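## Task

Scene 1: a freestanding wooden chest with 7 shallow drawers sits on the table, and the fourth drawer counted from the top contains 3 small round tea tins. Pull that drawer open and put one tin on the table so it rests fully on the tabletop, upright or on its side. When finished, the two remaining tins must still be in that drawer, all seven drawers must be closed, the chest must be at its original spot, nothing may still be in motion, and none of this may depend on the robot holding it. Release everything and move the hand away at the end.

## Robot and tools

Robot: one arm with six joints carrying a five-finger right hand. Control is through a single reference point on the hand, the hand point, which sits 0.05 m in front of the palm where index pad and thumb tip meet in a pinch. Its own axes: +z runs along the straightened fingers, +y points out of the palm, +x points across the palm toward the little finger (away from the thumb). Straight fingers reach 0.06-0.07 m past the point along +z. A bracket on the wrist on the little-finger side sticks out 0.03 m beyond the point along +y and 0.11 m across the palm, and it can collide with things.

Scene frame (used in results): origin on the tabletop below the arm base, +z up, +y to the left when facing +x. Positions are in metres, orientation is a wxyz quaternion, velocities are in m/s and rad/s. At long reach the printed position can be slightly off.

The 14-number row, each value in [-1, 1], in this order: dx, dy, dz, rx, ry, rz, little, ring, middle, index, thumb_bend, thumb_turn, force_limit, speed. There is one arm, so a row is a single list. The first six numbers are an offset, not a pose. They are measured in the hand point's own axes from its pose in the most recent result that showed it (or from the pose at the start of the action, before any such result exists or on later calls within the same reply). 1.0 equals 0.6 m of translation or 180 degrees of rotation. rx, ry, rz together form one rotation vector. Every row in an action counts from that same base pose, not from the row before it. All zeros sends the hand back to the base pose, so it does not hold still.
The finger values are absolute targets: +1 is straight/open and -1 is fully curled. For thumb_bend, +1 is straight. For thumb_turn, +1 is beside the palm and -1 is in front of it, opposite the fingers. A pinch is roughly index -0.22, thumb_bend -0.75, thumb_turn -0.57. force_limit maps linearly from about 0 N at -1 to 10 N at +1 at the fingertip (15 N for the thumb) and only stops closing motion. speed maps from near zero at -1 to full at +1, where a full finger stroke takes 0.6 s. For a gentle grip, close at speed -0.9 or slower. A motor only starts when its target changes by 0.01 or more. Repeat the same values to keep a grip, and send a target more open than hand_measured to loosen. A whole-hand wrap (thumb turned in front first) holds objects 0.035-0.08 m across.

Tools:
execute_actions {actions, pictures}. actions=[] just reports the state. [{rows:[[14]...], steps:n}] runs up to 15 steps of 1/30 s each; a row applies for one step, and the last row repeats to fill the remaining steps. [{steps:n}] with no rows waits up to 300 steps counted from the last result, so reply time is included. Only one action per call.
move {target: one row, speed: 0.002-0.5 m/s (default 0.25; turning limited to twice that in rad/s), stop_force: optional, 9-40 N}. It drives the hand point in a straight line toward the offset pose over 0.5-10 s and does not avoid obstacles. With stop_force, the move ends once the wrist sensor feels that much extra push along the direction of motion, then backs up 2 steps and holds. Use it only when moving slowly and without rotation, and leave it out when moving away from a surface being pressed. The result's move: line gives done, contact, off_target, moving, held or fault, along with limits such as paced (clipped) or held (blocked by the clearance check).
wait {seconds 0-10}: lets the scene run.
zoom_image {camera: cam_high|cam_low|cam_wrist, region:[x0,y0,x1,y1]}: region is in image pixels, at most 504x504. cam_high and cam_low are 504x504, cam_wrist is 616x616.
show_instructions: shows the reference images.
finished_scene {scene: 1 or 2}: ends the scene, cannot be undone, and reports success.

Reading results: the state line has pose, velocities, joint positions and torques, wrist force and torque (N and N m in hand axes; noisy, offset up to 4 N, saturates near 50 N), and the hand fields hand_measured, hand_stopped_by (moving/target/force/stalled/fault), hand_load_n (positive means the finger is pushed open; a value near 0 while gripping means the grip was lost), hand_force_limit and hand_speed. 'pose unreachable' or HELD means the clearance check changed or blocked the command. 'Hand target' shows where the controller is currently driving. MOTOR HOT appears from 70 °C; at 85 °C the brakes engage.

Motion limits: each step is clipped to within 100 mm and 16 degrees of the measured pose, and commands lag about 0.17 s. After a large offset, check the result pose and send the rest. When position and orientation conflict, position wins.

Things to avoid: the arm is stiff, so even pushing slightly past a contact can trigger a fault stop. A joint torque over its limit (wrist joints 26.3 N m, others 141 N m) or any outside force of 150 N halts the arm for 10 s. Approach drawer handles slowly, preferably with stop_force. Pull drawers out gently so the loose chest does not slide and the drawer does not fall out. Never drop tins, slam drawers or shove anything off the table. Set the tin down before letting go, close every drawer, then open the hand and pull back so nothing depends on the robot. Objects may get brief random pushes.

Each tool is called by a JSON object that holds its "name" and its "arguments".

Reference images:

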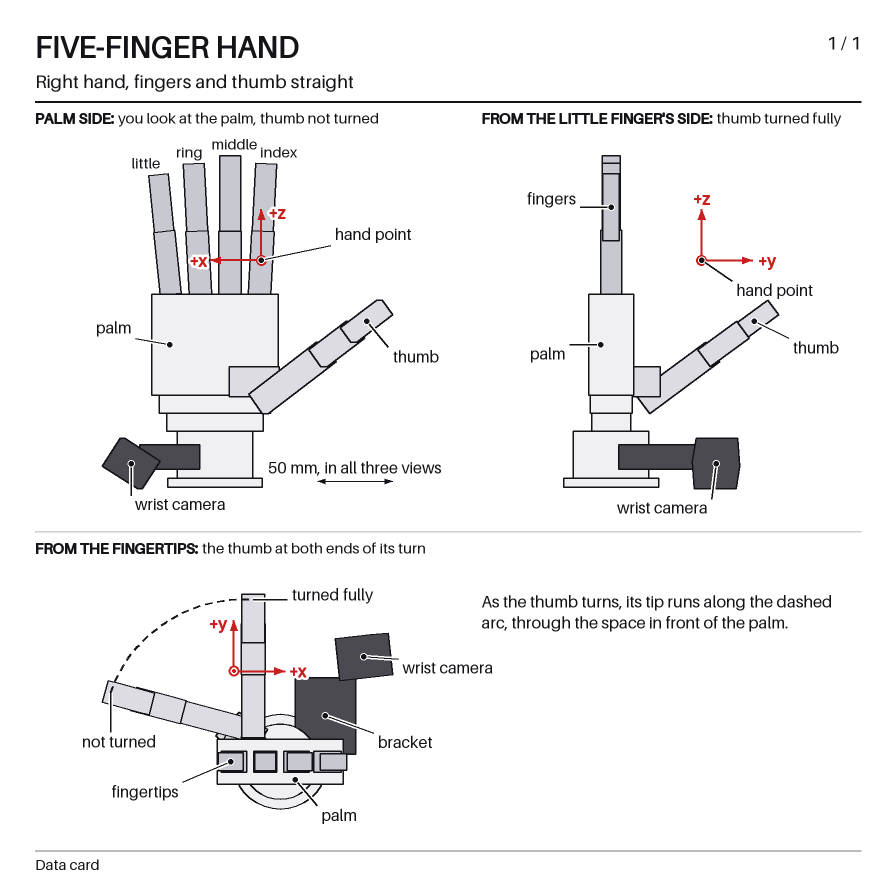

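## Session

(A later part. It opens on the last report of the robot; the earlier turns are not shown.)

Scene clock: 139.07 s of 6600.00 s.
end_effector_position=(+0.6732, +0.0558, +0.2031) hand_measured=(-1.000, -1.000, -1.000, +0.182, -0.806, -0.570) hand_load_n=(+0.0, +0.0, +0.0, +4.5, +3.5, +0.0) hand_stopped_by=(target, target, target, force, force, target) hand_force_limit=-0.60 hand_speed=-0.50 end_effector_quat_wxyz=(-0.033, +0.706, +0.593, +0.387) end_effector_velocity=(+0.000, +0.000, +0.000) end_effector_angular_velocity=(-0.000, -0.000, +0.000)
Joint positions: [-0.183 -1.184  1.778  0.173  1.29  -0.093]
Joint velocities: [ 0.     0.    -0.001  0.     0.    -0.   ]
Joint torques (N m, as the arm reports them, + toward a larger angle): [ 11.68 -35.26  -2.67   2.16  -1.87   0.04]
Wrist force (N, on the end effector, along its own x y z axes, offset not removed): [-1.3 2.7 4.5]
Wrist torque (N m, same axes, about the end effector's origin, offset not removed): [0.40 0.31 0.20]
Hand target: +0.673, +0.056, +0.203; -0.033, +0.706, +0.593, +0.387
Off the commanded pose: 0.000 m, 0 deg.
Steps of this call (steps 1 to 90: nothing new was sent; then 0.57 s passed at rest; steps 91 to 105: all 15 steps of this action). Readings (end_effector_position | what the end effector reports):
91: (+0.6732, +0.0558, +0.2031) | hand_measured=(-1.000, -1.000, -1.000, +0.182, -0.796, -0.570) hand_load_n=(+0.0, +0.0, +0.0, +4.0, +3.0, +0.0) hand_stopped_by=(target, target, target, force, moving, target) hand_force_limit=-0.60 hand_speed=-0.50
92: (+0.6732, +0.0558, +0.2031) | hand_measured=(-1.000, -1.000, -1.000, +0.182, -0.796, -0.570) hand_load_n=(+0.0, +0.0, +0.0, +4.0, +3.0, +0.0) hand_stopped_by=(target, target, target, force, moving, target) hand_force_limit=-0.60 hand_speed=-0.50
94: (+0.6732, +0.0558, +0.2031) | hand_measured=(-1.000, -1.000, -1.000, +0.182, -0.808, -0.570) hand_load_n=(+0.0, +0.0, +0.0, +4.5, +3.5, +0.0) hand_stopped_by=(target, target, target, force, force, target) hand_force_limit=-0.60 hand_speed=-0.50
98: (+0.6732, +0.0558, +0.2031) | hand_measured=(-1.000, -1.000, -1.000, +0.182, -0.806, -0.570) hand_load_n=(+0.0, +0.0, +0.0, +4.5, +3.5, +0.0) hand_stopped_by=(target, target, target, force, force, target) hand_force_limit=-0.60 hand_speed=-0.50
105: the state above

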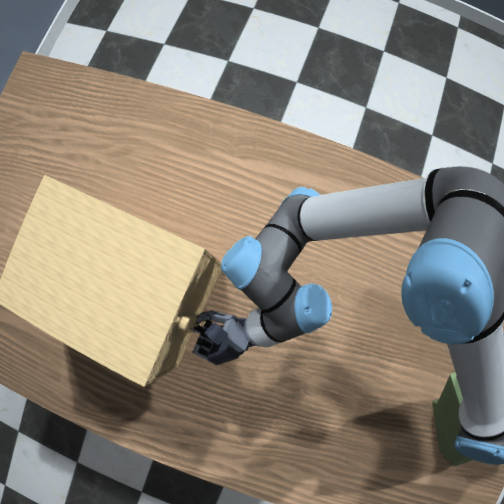

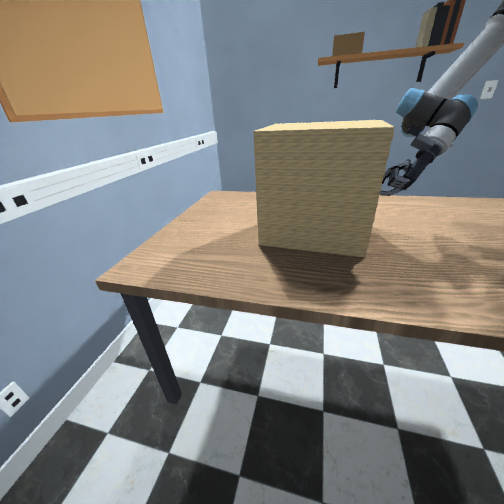

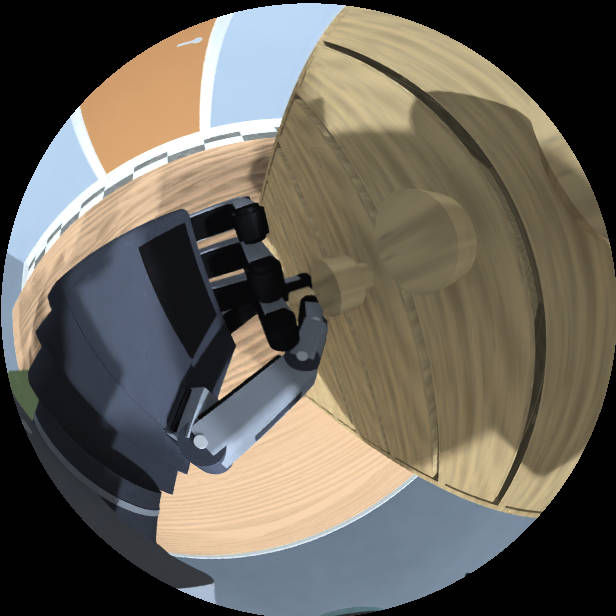

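{"name": "execute_actions", "arguments": {"actions": [{"rows":[[0,0,0,0,0,0,-1,-1,-1,0.45,-0.45,-0.57,-0.6,0.3]],"steps":8}], "pictures": false}}

{"name": "move", "arguments": {"target": [0,0,0.016,0,0,0,-1,-1,-1,0.45,-0.45,-0.57,-0.6,0.3], "speed": 0.02}}

{"name": "execute_actions", "arguments": {"actions": [{"rows":[[0,0,0,0,0,0,-1,-1,-1,-0.3,-1,-0.57,-0.3,-0.5]],"steps":15}], "pictures": false}}

{"name": "execute_actions", "arguments": {"actions": [{"rows":[[0,0,0,0,0,0,-1,-1,-1,-0.3,-1,-0.57,-0.3,-0.5]],"steps":10}]}}

{"name": "zoom_image", "arguments": {"camera": "cam_wrist", "region": [260, 230, 410, 380]}}

Scene clock: 142.60 s of 6600.00 s.
end_effector_position=(+0.6732, +0.0558, +0.2031) hand_measured=(-1.000, -1.000, -1.000, +0.450, -0.584, -0.570) hand_load_n=(+0.0, +0.0, +0.0, +0.0, +0.0, +0.0) hand_stopped_by=(target, target, target, moving, moving, target) hand_force_limit=-0.60 hand_speed=0.30 end_effector_quat_wxyz=(-0.033, +0.706, +0.593, +0.387) end_effector_velocity=(-0.001, +0.000, -0.000) end_effector_angular_velocity=(+0.000, +0.001, +0.001)
Joint positions: [-0.183 -1.184  1.778  0.173  1.29  -0.093]
Joint velocities: [ 0.    -0.     0.001  0.     0.     0.   ]
Joint torques (N m, as the arm reports them, + toward a larger angle): [ 10.87 -35.56  -2.95   0.27  -1.84   0.15]
Wrist force (N, on the end effector, along its own x y z axes, offset not removed): [0.6 0.5 0.2]
Wrist torque (N m, same axes, about the end effector's origin, offset not removed): [0.05 0.12 0.23]
Hand target: +0.673, +0.056, +0.203; -0.033, +0.706, +0.593, +0.387
Off the commanded pose: 0.000 m, 0 deg.
Steps of this call (steps 1 to 90: nothing new was sent; then 0.27 s passed at rest; steps 91 to 98: all 8 steps of this action). Readings (end_effector_position | what the end effector reports):
91: (+0.6732, +0.0558, +0.2031) | hand_measured=(-1.000, -1.000, -1.000, +0.182, -0.806, -0.570) hand_load_n=(+0.0, +0.0, +0.0, +4.5, +3.5, +0.0) hand_stopped_by=(target, target, target, moving, moving, target) hand_force_limit=-0.60 hand_speed=0.30
92: (+0.6732, +0.0558, +0.2031) | hand_measured=(-1.000, -1.000, -1.000, +0.182, -0.806, -0.570) hand_load_n=(+0.0, +0.0, +0.0, +4.5, +3.5, +0.0) hand_stopped_by=(target, target, target, moving, moving, target) hand_force_limit=-0.60 hand_speed=0.30
94: (+0.6732, +0.0558, +0.2031) | hand_measured=(-1.000, -1.000, -1.000, +0.246, -0.768, -0.570) hand_load_n=(+0.0, +0.0, +0.0, +0.5, +0.0, +0.0) hand_stopped_by=(target, target, target, moving, moving, target) hand_force_limit=-0.60 hand_speed=0.30
98: the state above

Scene clock: 143.63 s of 6600.00 s.
end_effector_position=(+0.6779, +0.0605, +0.1966) hand_measured=(-1.000, -1.000, -1.000, +0.450, -0.450, -0.570) hand_load_n=(+0.0, +0.0, +0.0, +0.0, +1.5, -2.0) hand_stopped_by=(target, target, target, target, target, target) hand_force_limit=-0.60 hand_speed=0.30 end_effector_quat_wxyz=(-0.033, +0.706, +0.593, +0.387) end_effector_velocity=(+0.001, +0.001, -0.002) end_effector_angular_velocity=(-0.000, +0.000, -0.001)
Joint positions: [-0.177 -1.162  1.763  0.165  1.294 -0.089]
Joint velocities: [ 0.001  0.006 -0.004 -0.002  0.001  0.001]
Joint torques (N m, as the arm reports them, + toward a larger angle): [ 30.98 -21.09 -23.63  -1.19   1.86   2.  ]
Wrist force (N, on the end effector, along its own x y z axes, offset not removed): [3.0 -0.2 -6.8]
Wrist torque (N m, same axes, about the end effector's origin, offset not removed): [-0.23 0.16 0.26]
Hand target: +0.678, +0.061, +0.196; -0.033, +0.706, +0.593, +0.387
Off the commanded pose: 0.000 m, 0 deg.
move: done

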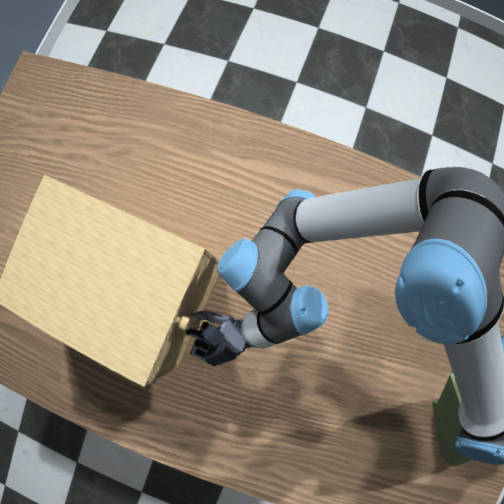

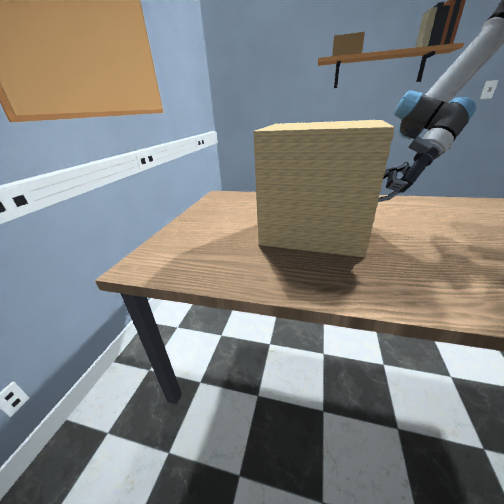

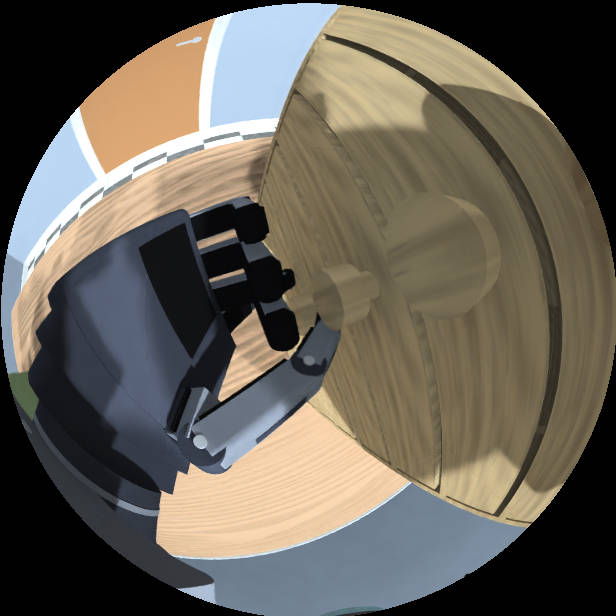

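Scene clock: 144.13 s of 6600.00 s.
end_effector_position=(+0.6780, +0.0605, +0.1966) hand_measured=(-1.000, -1.000, -1.000, +0.342, -0.490, -0.570) hand_load_n=(+0.0, +0.0, +0.0, +4.0, +7.0, -2.0) hand_stopped_by=(target, target, target, force, force, target) hand_force_limit=-0.30 hand_speed=-0.50 end_effector_quat_wxyz=(-0.033, +0.706, +0.593, +0.387) end_effector_velocity=(+0.002, -0.001, +0.001) end_effector_angular_velocity=(-0.000, -0.003, -0.002)
Joint positions: [-0.177 -1.162  1.763  0.164  1.294 -0.089]
Joint velocities: [-0.     0.    -0.003 -0.    -0.     0.   ]
Joint torques (N m, as the arm reports them, + toward a larger angle): [ 26.17 -35.05  -1.48   2.56   0.13   0.52]
Wrist force (N, on the end effector, along its own x y z axes, offset not removed): [1.7 0.9 -10.9]
Wrist torque (N m, same axes, about the end effector's origin, offset not removed): [0.30 0.29 0.23]
Hand target: +0.678, +0.061, +0.197; -0.033, +0.706, +0.593, +0.387
Off the commanded pose: 0.000 m, 0 deg.
Steps of this call (steps 1 to 15: all 15 steps of this action). Readings (end_effector_position | what the end effector reports):
1: (+0.6780, +0.0605, +0.1966) | hand_measured=(-1.000, -1.000, -1.000, +0.450, -0.450, -0.570) hand_load_n=(+0.0, +0.0, +0.0, +0.0, +2.0, -2.0) hand_stopped_by=(target, target, target, moving, moving, target) hand_force_limit=-0.30 hand_speed=-0.50
2: (+0.6780, +0.0605, +0.1966) | hand_measured=(-1.000, -1.000, -1.000, +0.450, -0.450, -0.570) hand_load_n=(+0.0, +0.0, +0.0, +0.0, +2.0, -2.0) hand_stopped_by=(target, target, target, moving, moving, target) hand_force_limit=-0.30 hand_speed=-0.50
4: (+0.6780, +0.0605, +0.1966) | hand_measured=(-1.000, -1.000, -1.000, +0.424, -0.462, -0.570) hand_load_n=(+0.0, +0.0, +0.0, +0.0, +3.5, -2.0) hand_stopped_by=(target, target, target, moving, moving, target) hand_force_limit=-0.30 hand_speed=-0.50
8: (+0.6780, +0.0605, +0.1966) | hand_measured=(-1.000, -1.000, -1.000, +0.342, -0.490, -0.570) hand_load_n=(+0.0, +0.0, +0.0, +4.5, +7.0, -2.0) hand_stopped_by=(target, target, target, force, force, target) hand_force_limit=-0.30 hand_speed=-0.50
15: the state above

Scene clock: 144.47 s of 6600.00 s.
end_effector_position=(+0.6780, +0.0605, +0.1966) hand_measured=(-1.000, -1.000, -1.000, +0.342, -0.490, -0.570) hand_load_n=(+0.0, +0.0, +0.0, +4.0, +7.0, -2.0) hand_stopped_by=(target, target, target, force, force, target) hand_force_limit=-0.30 hand_speed=-0.50 end_effector_quat_wxyz=(-0.033, +0.706, +0.593, +0.387) end_effector_velocity=(-0.001, +0.000, -0.000) end_effector_angular_velocity=(+0.001, +0.002, +0.000)
Joint positions: [-0.177 -1.162  1.763  0.164  1.294 -0.089]
Joint velocities: [0.    0.    0.001 0.    0.    0.001]
Joint torques (N m, as the arm reports them, + toward a larger angle): [ 25.8  -33.2    0.79   2.79  -0.16   0.19]
Wrist force (N, on the end effector, along its own x y z axes, offset not removed): [3.5 0.2 -12.5]
Wrist torque (N m, same axes, about the end effector's origin, offset not removed): [0.29 0.08 0.27]
Hand target: +0.678, +0.061, +0.197; -0.033, +0.706, +0.593, +0.387
Off the commanded pose: 0.000 m, 0 deg.
Steps of this call (steps 1 to 10: all 10 steps of this action). Readings (end_effector_position | what the end effector reports):
1: (+0.6780, +0.0605, +0.1966) | hand_measured=(-1.000, -1.000, -1.000, +0.342, -0.490, -0.570) hand_load_n=(+0.0, +0.0, +0.0, +4.0, +7.0, -2.0) hand_stopped_by=(target, target, target, force, force, target) hand_force_limit=-0.30 hand_speed=-0.50
2: (+0.6780, +0.0605, +0.1966) | hand_measured=(-1.000, -1.000, -1.000, +0.342, -0.490, -0.570) hand_load_n=(+0.0, +0.0, +0.0, +4.0, +7.0, -2.0) hand_stopped_by=(target, target, target, force, force, target) hand_force_limit=-0.30 hand_speed=-0.50
4: (+0.6780, +0.0605, +0.1966) | hand_measured=(-1.000, -1.000, -1.000, +0.342, -0.490, -0.570) hand_load_n=(+0.0, +0.0, +0.0, +4.0, +7.0, -2.0) hand_stopped_by=(target, target, target, force, force, target) hand_force_limit=-0.30 hand_speed=-0.50
8: (+0.6780, +0.0605, +0.1966) | hand_measured=(-1.000, -1.000, -1.000, +0.342, -0.490, -0.570) hand_load_n=(+0.0, +0.0, +0.0, +4.0, +7.0, -2.0) hand_stopped_by=(target, target, target, force, force, target) hand_force_limit=-0.30 hand_speed=-0.50
10: the state above

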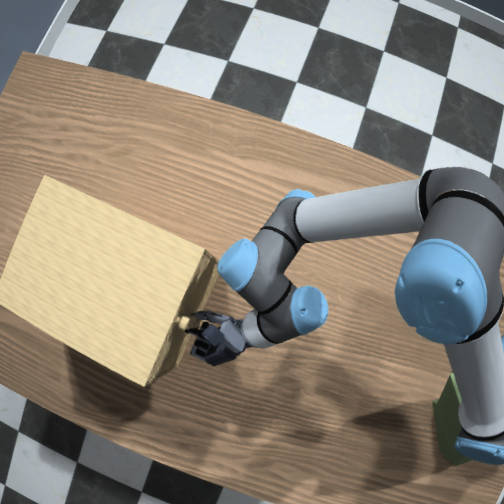

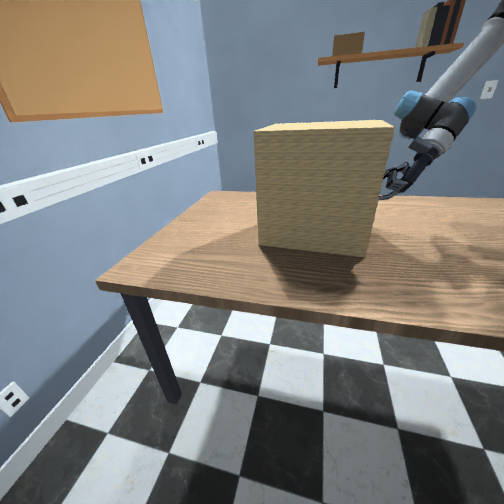

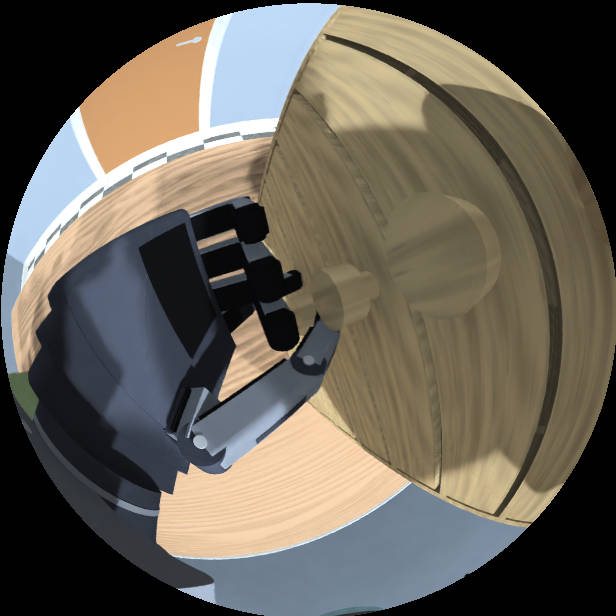

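Region (260, 230, 410, 380) of cam_wrist's 616x616 image, scaled by 3.360, with more detail than that image has.

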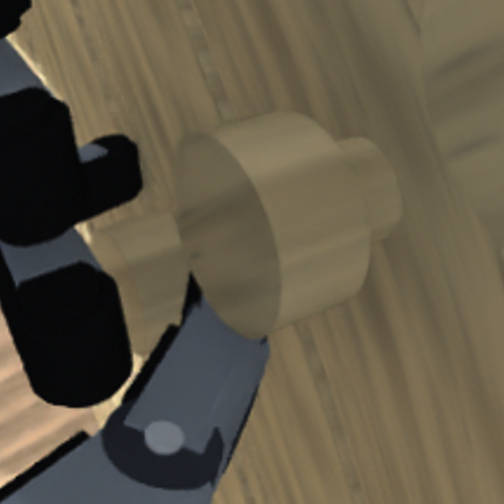

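{"name": "execute_actions", "arguments": {"actions": [{"rows":[[0,0,-0.008,0,0,0,-1,-1,-1,0.5,-0.3,-0.57,-0.3,0.3]],"steps":10}], "pictures": false}}

{"name": "move", "arguments": {"target": [0,-0.0575,-0.034,0,0,0,-1,-1,-1,0.5,-0.3,-0.57,-0.3,0.3], "speed": 0.06}}

{"name": "move", "arguments": {"target": [0,0,0,0,0.1437,0.0847,1,1,1,0.4,-0.45,-0.57,-0.3,0.5], "speed": 0.2}}

Scene clock: 158.87 s of 6600.00 s.
end_effector_position=(+0.6757, +0.0584, +0.1996) hand_measured=(-1.000, -1.000, -1.000, +0.500, -0.300, -0.570) hand_load_n=(+0.0, +0.0, +0.0, +0.0, +0.0, +0.0) hand_stopped_by=(target, target, target, target, moving, target) hand_force_limit=-0.30 hand_speed=0.30 end_effector_quat_wxyz=(-0.033, +0.706, +0.593, +0.387) end_effector_velocity=(-0.002, -0.002, +0.003) end_effector_angular_velocity=(-0.000, -0.001, -0.001)
Joint positions: [-0.18  -1.172  1.77   0.169  1.292 -0.091]
Joint velocities: [-0.003 -0.009  0.006  0.003 -0.002 -0.002]
Joint torques (N m, as the arm reports them, + toward a larger angle): [  7.15 -46.95   4.53   3.53  -3.61  -1.87]
Wrist force (N, on the end effector, along its own x y z axes, offset not removed): [3.5 1.6 1.7]
Wrist torque (N m, same axes, about the end effector's origin, offset not removed): [0.08 -0.28 0.50]
Hand target: +0.676, +0.058, +0.200; -0.033, +0.706, +0.593, +0.387
Off the commanded pose: 0.000 m, 0 deg.
Steps of this call (steps 1 to 90: nothing new was sent; then 11.07 s passed at rest; steps 91 to 100: all 10 steps of this action). Readings (end_effector_position | what the end effector reports):
91: (+0.6779, +0.0605, +0.1967) | hand_measured=(-1.000, -1.000, -1.000, +0.342, -0.490, -0.570) hand_load_n=(+0.0, +0.0, +0.0, +4.0, +7.0, -2.0) hand_stopped_by=(target, target, target, moving, moving, target) hand_force_limit=-0.30 hand_speed=0.30
92: (+0.6776, +0.0602, +0.1972) | hand_measured=(-1.000, -1.000, -1.000, +0.342, -0.490, -0.570) hand_load_n=(+0.0, +0.0, +0.0, +4.0, +7.0, -2.0) hand_stopped_by=(target, target, target, moving, moving, target) hand_force_limit=-0.30 hand_speed=0.30
94: (+0.6767, +0.0595, +0.1983) | hand_measured=(-1.000, -1.000, -1.000, +0.408, -0.452, -0.570) hand_load_n=(+0.0, +0.0, +0.0, +0.5, +1.0, -1.0) hand_stopped_by=(target, target, target, moving, moving, target) hand_force_limit=-0.30 hand_speed=0.30
98: (+0.6759, +0.0586, +0.1994) | hand_measured=(-1.000, -1.000, -1.000, +0.500, -0.302, -0.570) hand_load_n=(+0.0, +0.0, +0.0, +0.0, +0.0, +0.0) hand_stopped_by=(target, target, target, moving, moving, target) hand_force_limit=-0.30 hand_speed=0.30
100: the state above

Scene clock: 160.20 s of 6600.00 s.
end_effector_position=(+0.6357, +0.0581, +0.1998) hand_measured=(-1.000, -1.000, -1.000, +0.500, -0.300, -0.570) hand_load_n=(+0.0, +0.0, +0.0, +0.0, +0.0, +0.0) hand_stopped_by=(target, target, target, target, target, target) hand_force_limit=-0.30 hand_speed=0.30 end_effector_quat_wxyz=(-0.033, +0.706, +0.593, +0.387) end_effector_velocity=(-0.001, -0.001, +0.000) end_effector_angular_velocity=(-0.000, -0.001, -0.001)
Joint positions: [-0.202 -1.234  1.898  0.106  1.276 -0.107]
Joint velocities: [-0.002 -0.003  0.005 -0.004 -0.001 -0.001]
Joint torques (N m, as the arm reports them, + toward a larger angle): [  4.89 -44.2    7.72  -0.89  -3.39  -1.83]
Wrist force (N, on the end effector, along its own x y z axes, offset not removed): [2.8 0.4 0.8]
Wrist torque (N m, same axes, about the end effector's origin, offset not removed): [-0.12 -0.03 0.49]
Hand target: +0.635, +0.058, +0.200; -0.033, +0.706, +0.593, +0.387
Off the commanded pose: 0.000 m, 0 deg.
move: done

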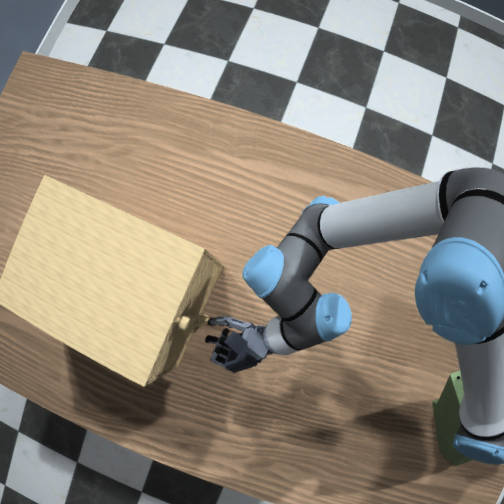

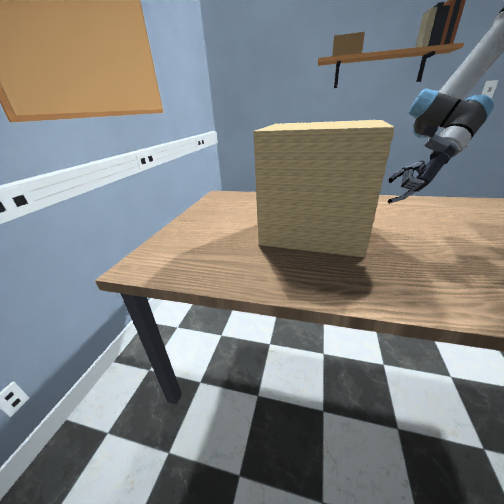

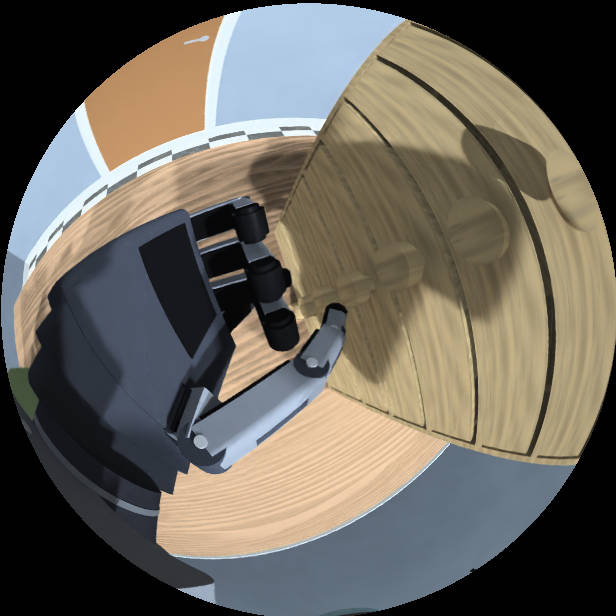

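Scene clock: 162.00 s of 6600.00 s.
end_effector_position=(+0.6358, +0.0581, +0.1999) hand_measured=(+1.000, +1.000, +1.000, +0.400, -0.450, -0.570) hand_load_n=(+0.0, +0.0, +0.0, +0.0, +0.0, +0.0) hand_stopped_by=(target, target, target, target, target, target) hand_force_limit=-0.30 hand_speed=0.50 end_effector_quat_wxyz=(-0.214, +0.673, +0.473, +0.527) end_effector_velocity=(-0.000, +0.001, -0.000) end_effector_angular_velocity=(+0.013, -0.000, +0.002)
Joint positions: [-0.426 -1.143  1.869  0.207  0.677 -0.074]
Joint velocities: [-0.004  0.005 -0.002  0.005 -0.014 -0.004]
Joint torques (N m, as the arm reports them, + toward a larger angle): [  3.48 -23.22 -19.89   4.08  -4.21  -1.65]
Wrist force (N, on the end effector, along its own x y z axes, offset not removed): [0.8 0.8 2.3]
Wrist torque (N m, same axes, about the end effector's origin, offset not removed): [0.00 0.14 0.34]
Hand target: +0.636, +0.058, +0.200; -0.215, +0.673, +0.472, +0.527
Off the commanded pose: 0.000 m, 0 deg.
move: done

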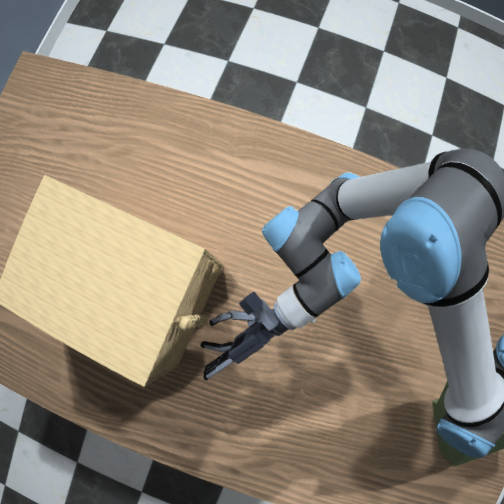

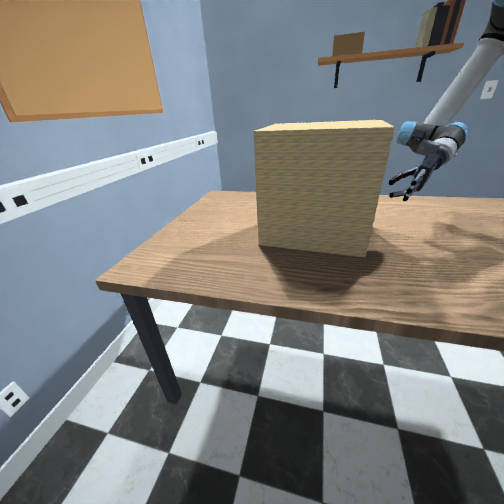

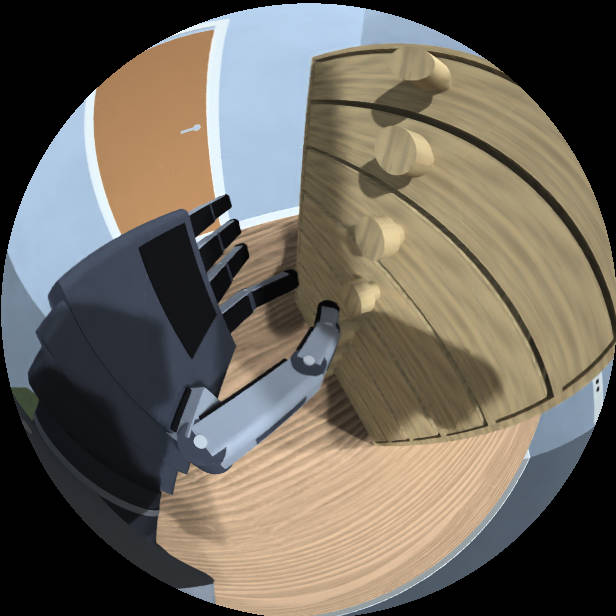

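{"name": "move", "arguments": {"target": [-0.007,0.03,0.01,0,0,0,1,1,1,0.4,-0.4,-0.57,-0.3,0.5], "speed": 0.04}}

{"name": "zoom_image", "arguments": {"camera": "cam_wrist", "region": [250, 200, 430, 380]}}

{"name": "zoom_image", "arguments": {"camera": "cam_high", "region": [160, 280, 250, 370]}}

Scene clock: 168.03 s of 6600.00 s.
end_effector_position=(+0.6541, +0.0528, +0.1977) hand_measured=(+1.000, +1.000, +1.000, +0.400, -0.400, -0.570) hand_load_n=(+0.0, +0.0, +0.0, +0.0, +0.0, +0.0) hand_stopped_by=(target, target, target, target, target, target) hand_force_limit=-0.30 hand_speed=0.50 end_effector_quat_wxyz=(-0.214, +0.673, +0.473, +0.527) end_effector_velocity=(+0.001, -0.000, -0.001) end_effector_angular_velocity=(+0.001, +0.002, +0.001)
Joint positions: [-0.42  -1.119  1.809  0.237  0.681 -0.065]
Joint velocities: [ 0.001  0.003 -0.006  0.005  0.001  0.001]
Joint torques (N m, as the arm reports them, + toward a larger angle): [ 29.45 -24.3  -18.94   4.39   0.96   1.73]
Wrist force (N, on the end effector, along its own x y z axes, offset not removed): [0.3 1.2 2.8]
Wrist torque (N m, same axes, about the end effector's origin, offset not removed): [-0.06 0.13 0.18]
Hand target: +0.654, +0.053, +0.198; -0.214, +0.673, +0.473, +0.527
Off the commanded pose: 0.000 m, 0 deg.
After step 90, 2.17 s passed at rest.
move: done

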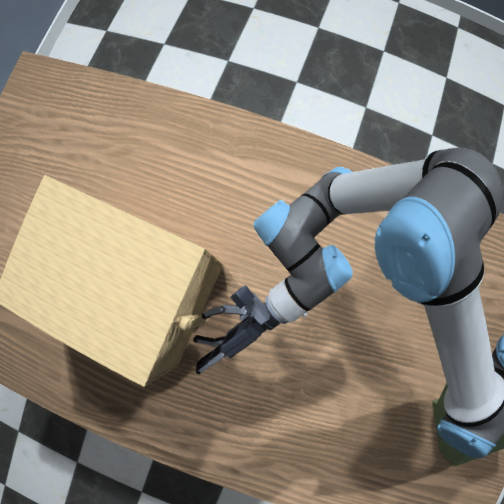

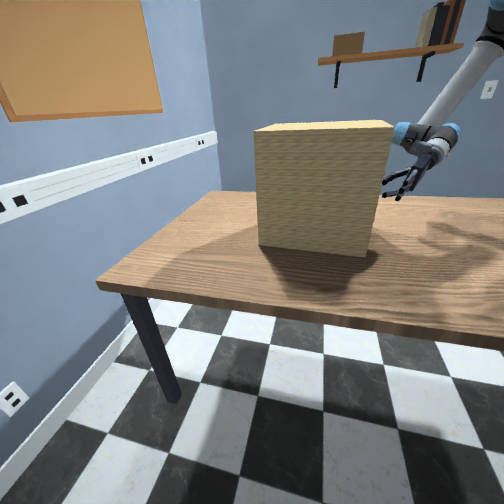

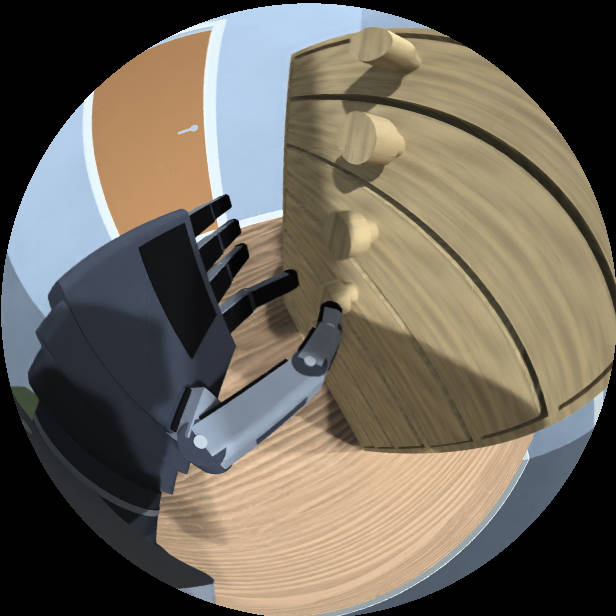

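Region (250, 200, 430, 380) of cam_wrist's 616x616 image, scaled by 2.800, with more detail than that image has.

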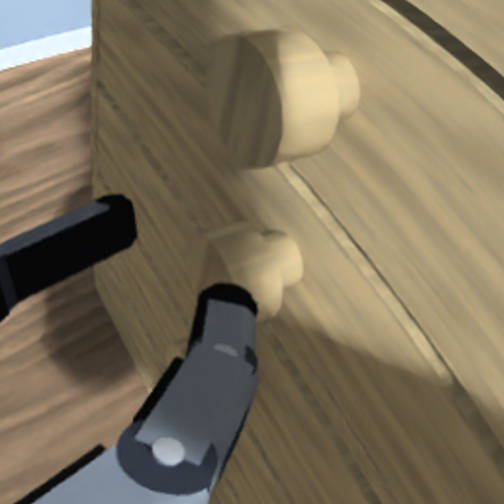

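Region (160, 280, 250, 370) of cam_high's 504x504 image, scaled by 5.600, with more detail than that image has.

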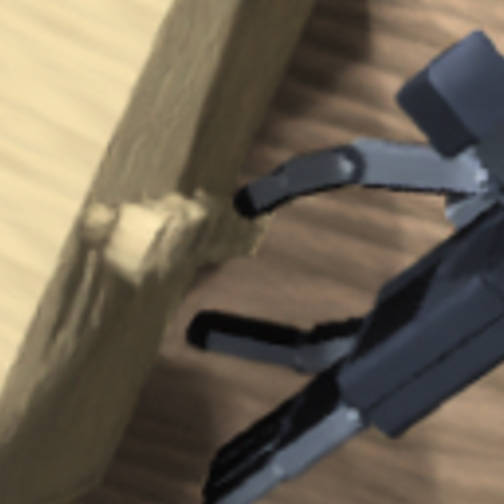

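{"name": "move", "arguments": {"target": [0,0.007,-0.012,0,0,0,1,1,1,0.4,-0.4,-0.57,-0.3,0.5], "speed": 0.03}}

{"name": "move", "arguments": {"target": [0,0.02,0.012,0,0,0,1,1,1,0.4,-0.4,-0.57,-0.3,0.5], "speed": 0.02}}

{"name": "zoom_image", "arguments": {"camera": "cam_wrist", "region": [250, 200, 430, 380]}}

{"name": "zoom_image", "arguments": {"camera": "cam_high", "region": [160, 280, 250, 370]}}

Scene clock: 174.20 s of 6600.00 s.
end_effector_position=(+0.6541, +0.0455, +0.2010) hand_measured=(+1.000, +1.000, +1.000, +0.400, -0.400, -0.570) hand_load_n=(+0.0, +0.0, +0.0, +0.0, +0.0, +0.0) hand_stopped_by=(target, target, target, target, target, target) hand_force_limit=-0.30 hand_speed=0.50 end_effector_quat_wxyz=(-0.214, +0.673, +0.473, +0.527) end_effector_velocity=(-0.001, -0.003, +0.000) end_effector_angular_velocity=(+0.001, +0.003, -0.000)
Joint positions: [-0.432 -1.127  1.806  0.261  0.674 -0.081]
Joint velocities: [-0.006 -0.003  0.001  0.009 -0.002 -0.006]
Joint torques (N m, as the arm reports them, + toward a larger angle): [  4.94 -48.75 -20.68   4.28  -4.4   -1.64]
Wrist force (N, on the end effector, along its own x y z axes, offset not removed): [-0.3 1.3 1.2]
Wrist torque (N m, same axes, about the end effector's origin, offset not removed): [0.01 0.31 0.33]
Hand target: +0.654, +0.045, +0.201; -0.214, +0.673, +0.473, +0.527
Off the commanded pose: 0.000 m, 0 deg.
After step 90, 2.43 s passed at rest.
move: done

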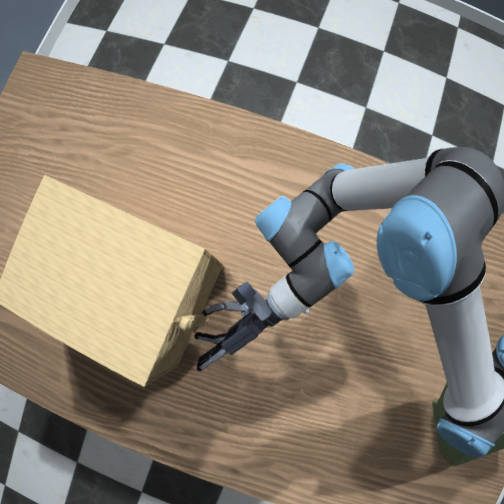

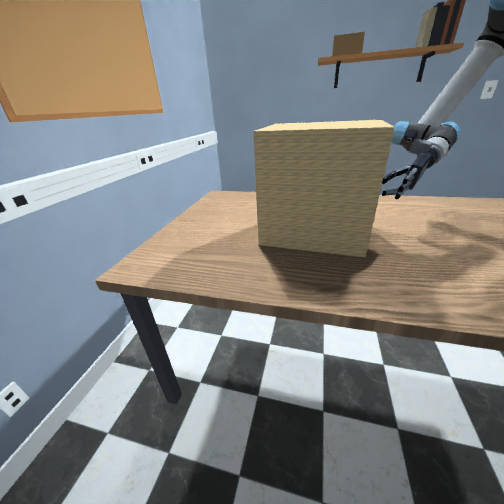

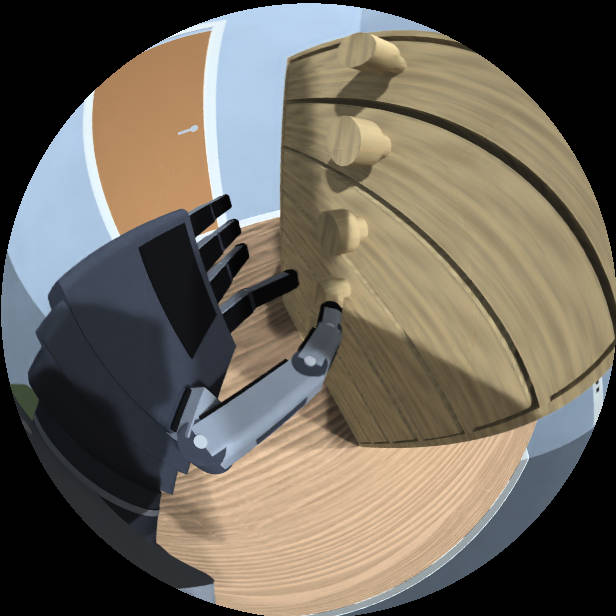

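Scene clock: 175.20 s of 6600.00 s.
end_effector_position=(+0.6678, +0.0456, +0.2010) hand_measured=(+1.000, +1.000, +1.000, +0.400, -0.400, -0.570) hand_load_n=(+0.0, +0.0, +0.0, +0.0, +0.0, +0.0) hand_stopped_by=(target, target, target, target, target, target) hand_force_limit=-0.30 hand_speed=0.50 end_effector_quat_wxyz=(-0.214, +0.673, +0.473, +0.527) end_effector_velocity=(+0.003, -0.000, -0.000) end_effector_angular_velocity=(-0.000, -0.000, -0.000)
Joint positions: [-0.418 -1.111  1.763  0.273  0.683 -0.063]
Joint velocities: [ 0.002  0.004 -0.008  0.002  0.002  0.003]
Joint torques (N m, as the arm reports them, + toward a larger angle): [ 31.29 -25.99 -20.04   4.22   0.88   2.06]
Wrist force (N, on the end effector, along its own x y z axes, offset not removed): [1.1 1.6 1.0]
Wrist torque (N m, same axes, about the end effector's origin, offset not removed): [0.30 0.05 0.36]
Hand target: +0.668, +0.046, +0.201; -0.214, +0.673, +0.473, +0.527
Off the commanded pose: 0.000 m, 0 deg.
move: done

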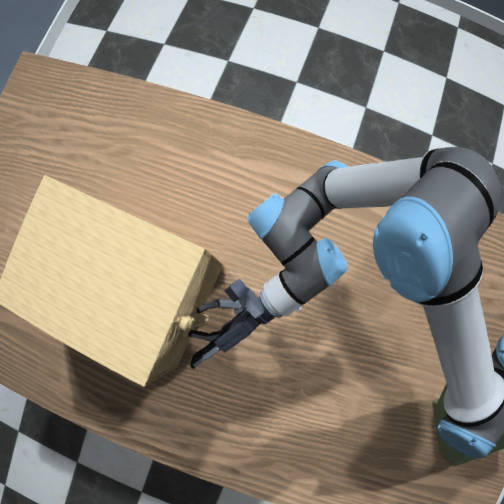

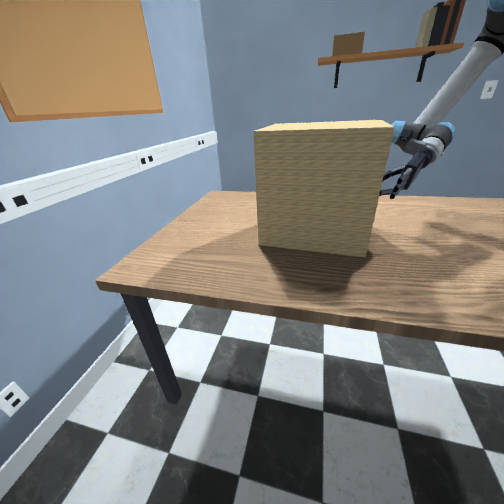

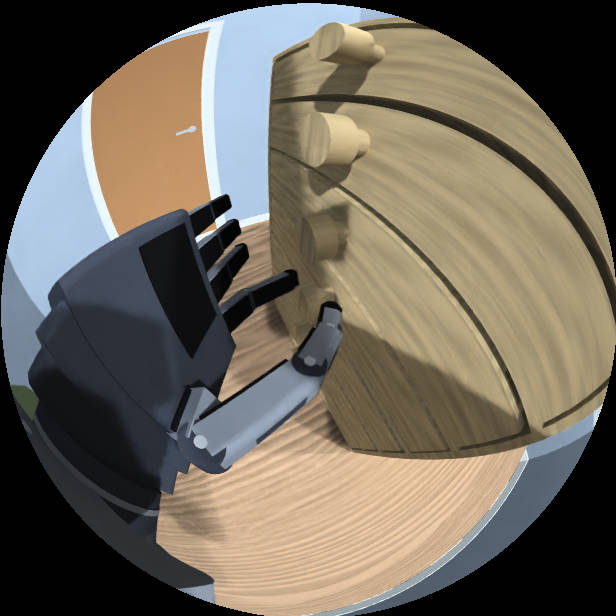

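Region (250, 200, 430, 380) of cam_wrist's 616x616 image, scaled by 2.800, with more detail than that image has.

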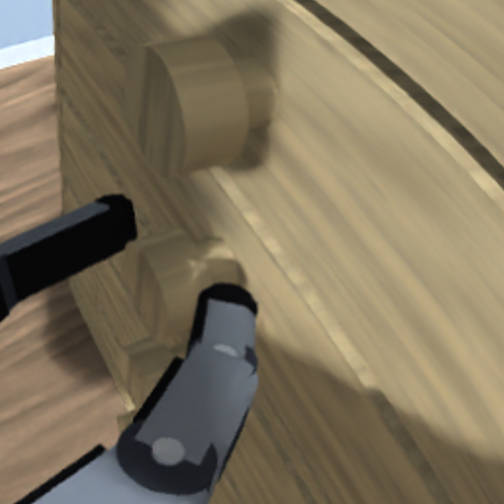

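Region (160, 280, 250, 370) of cam_high's 504x504 image, scaled by 5.600, with more detail than that image has.

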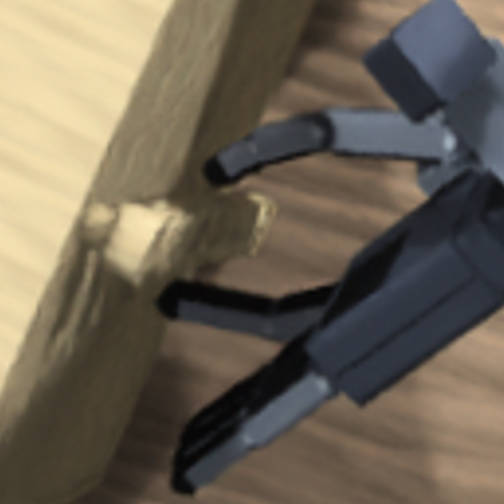

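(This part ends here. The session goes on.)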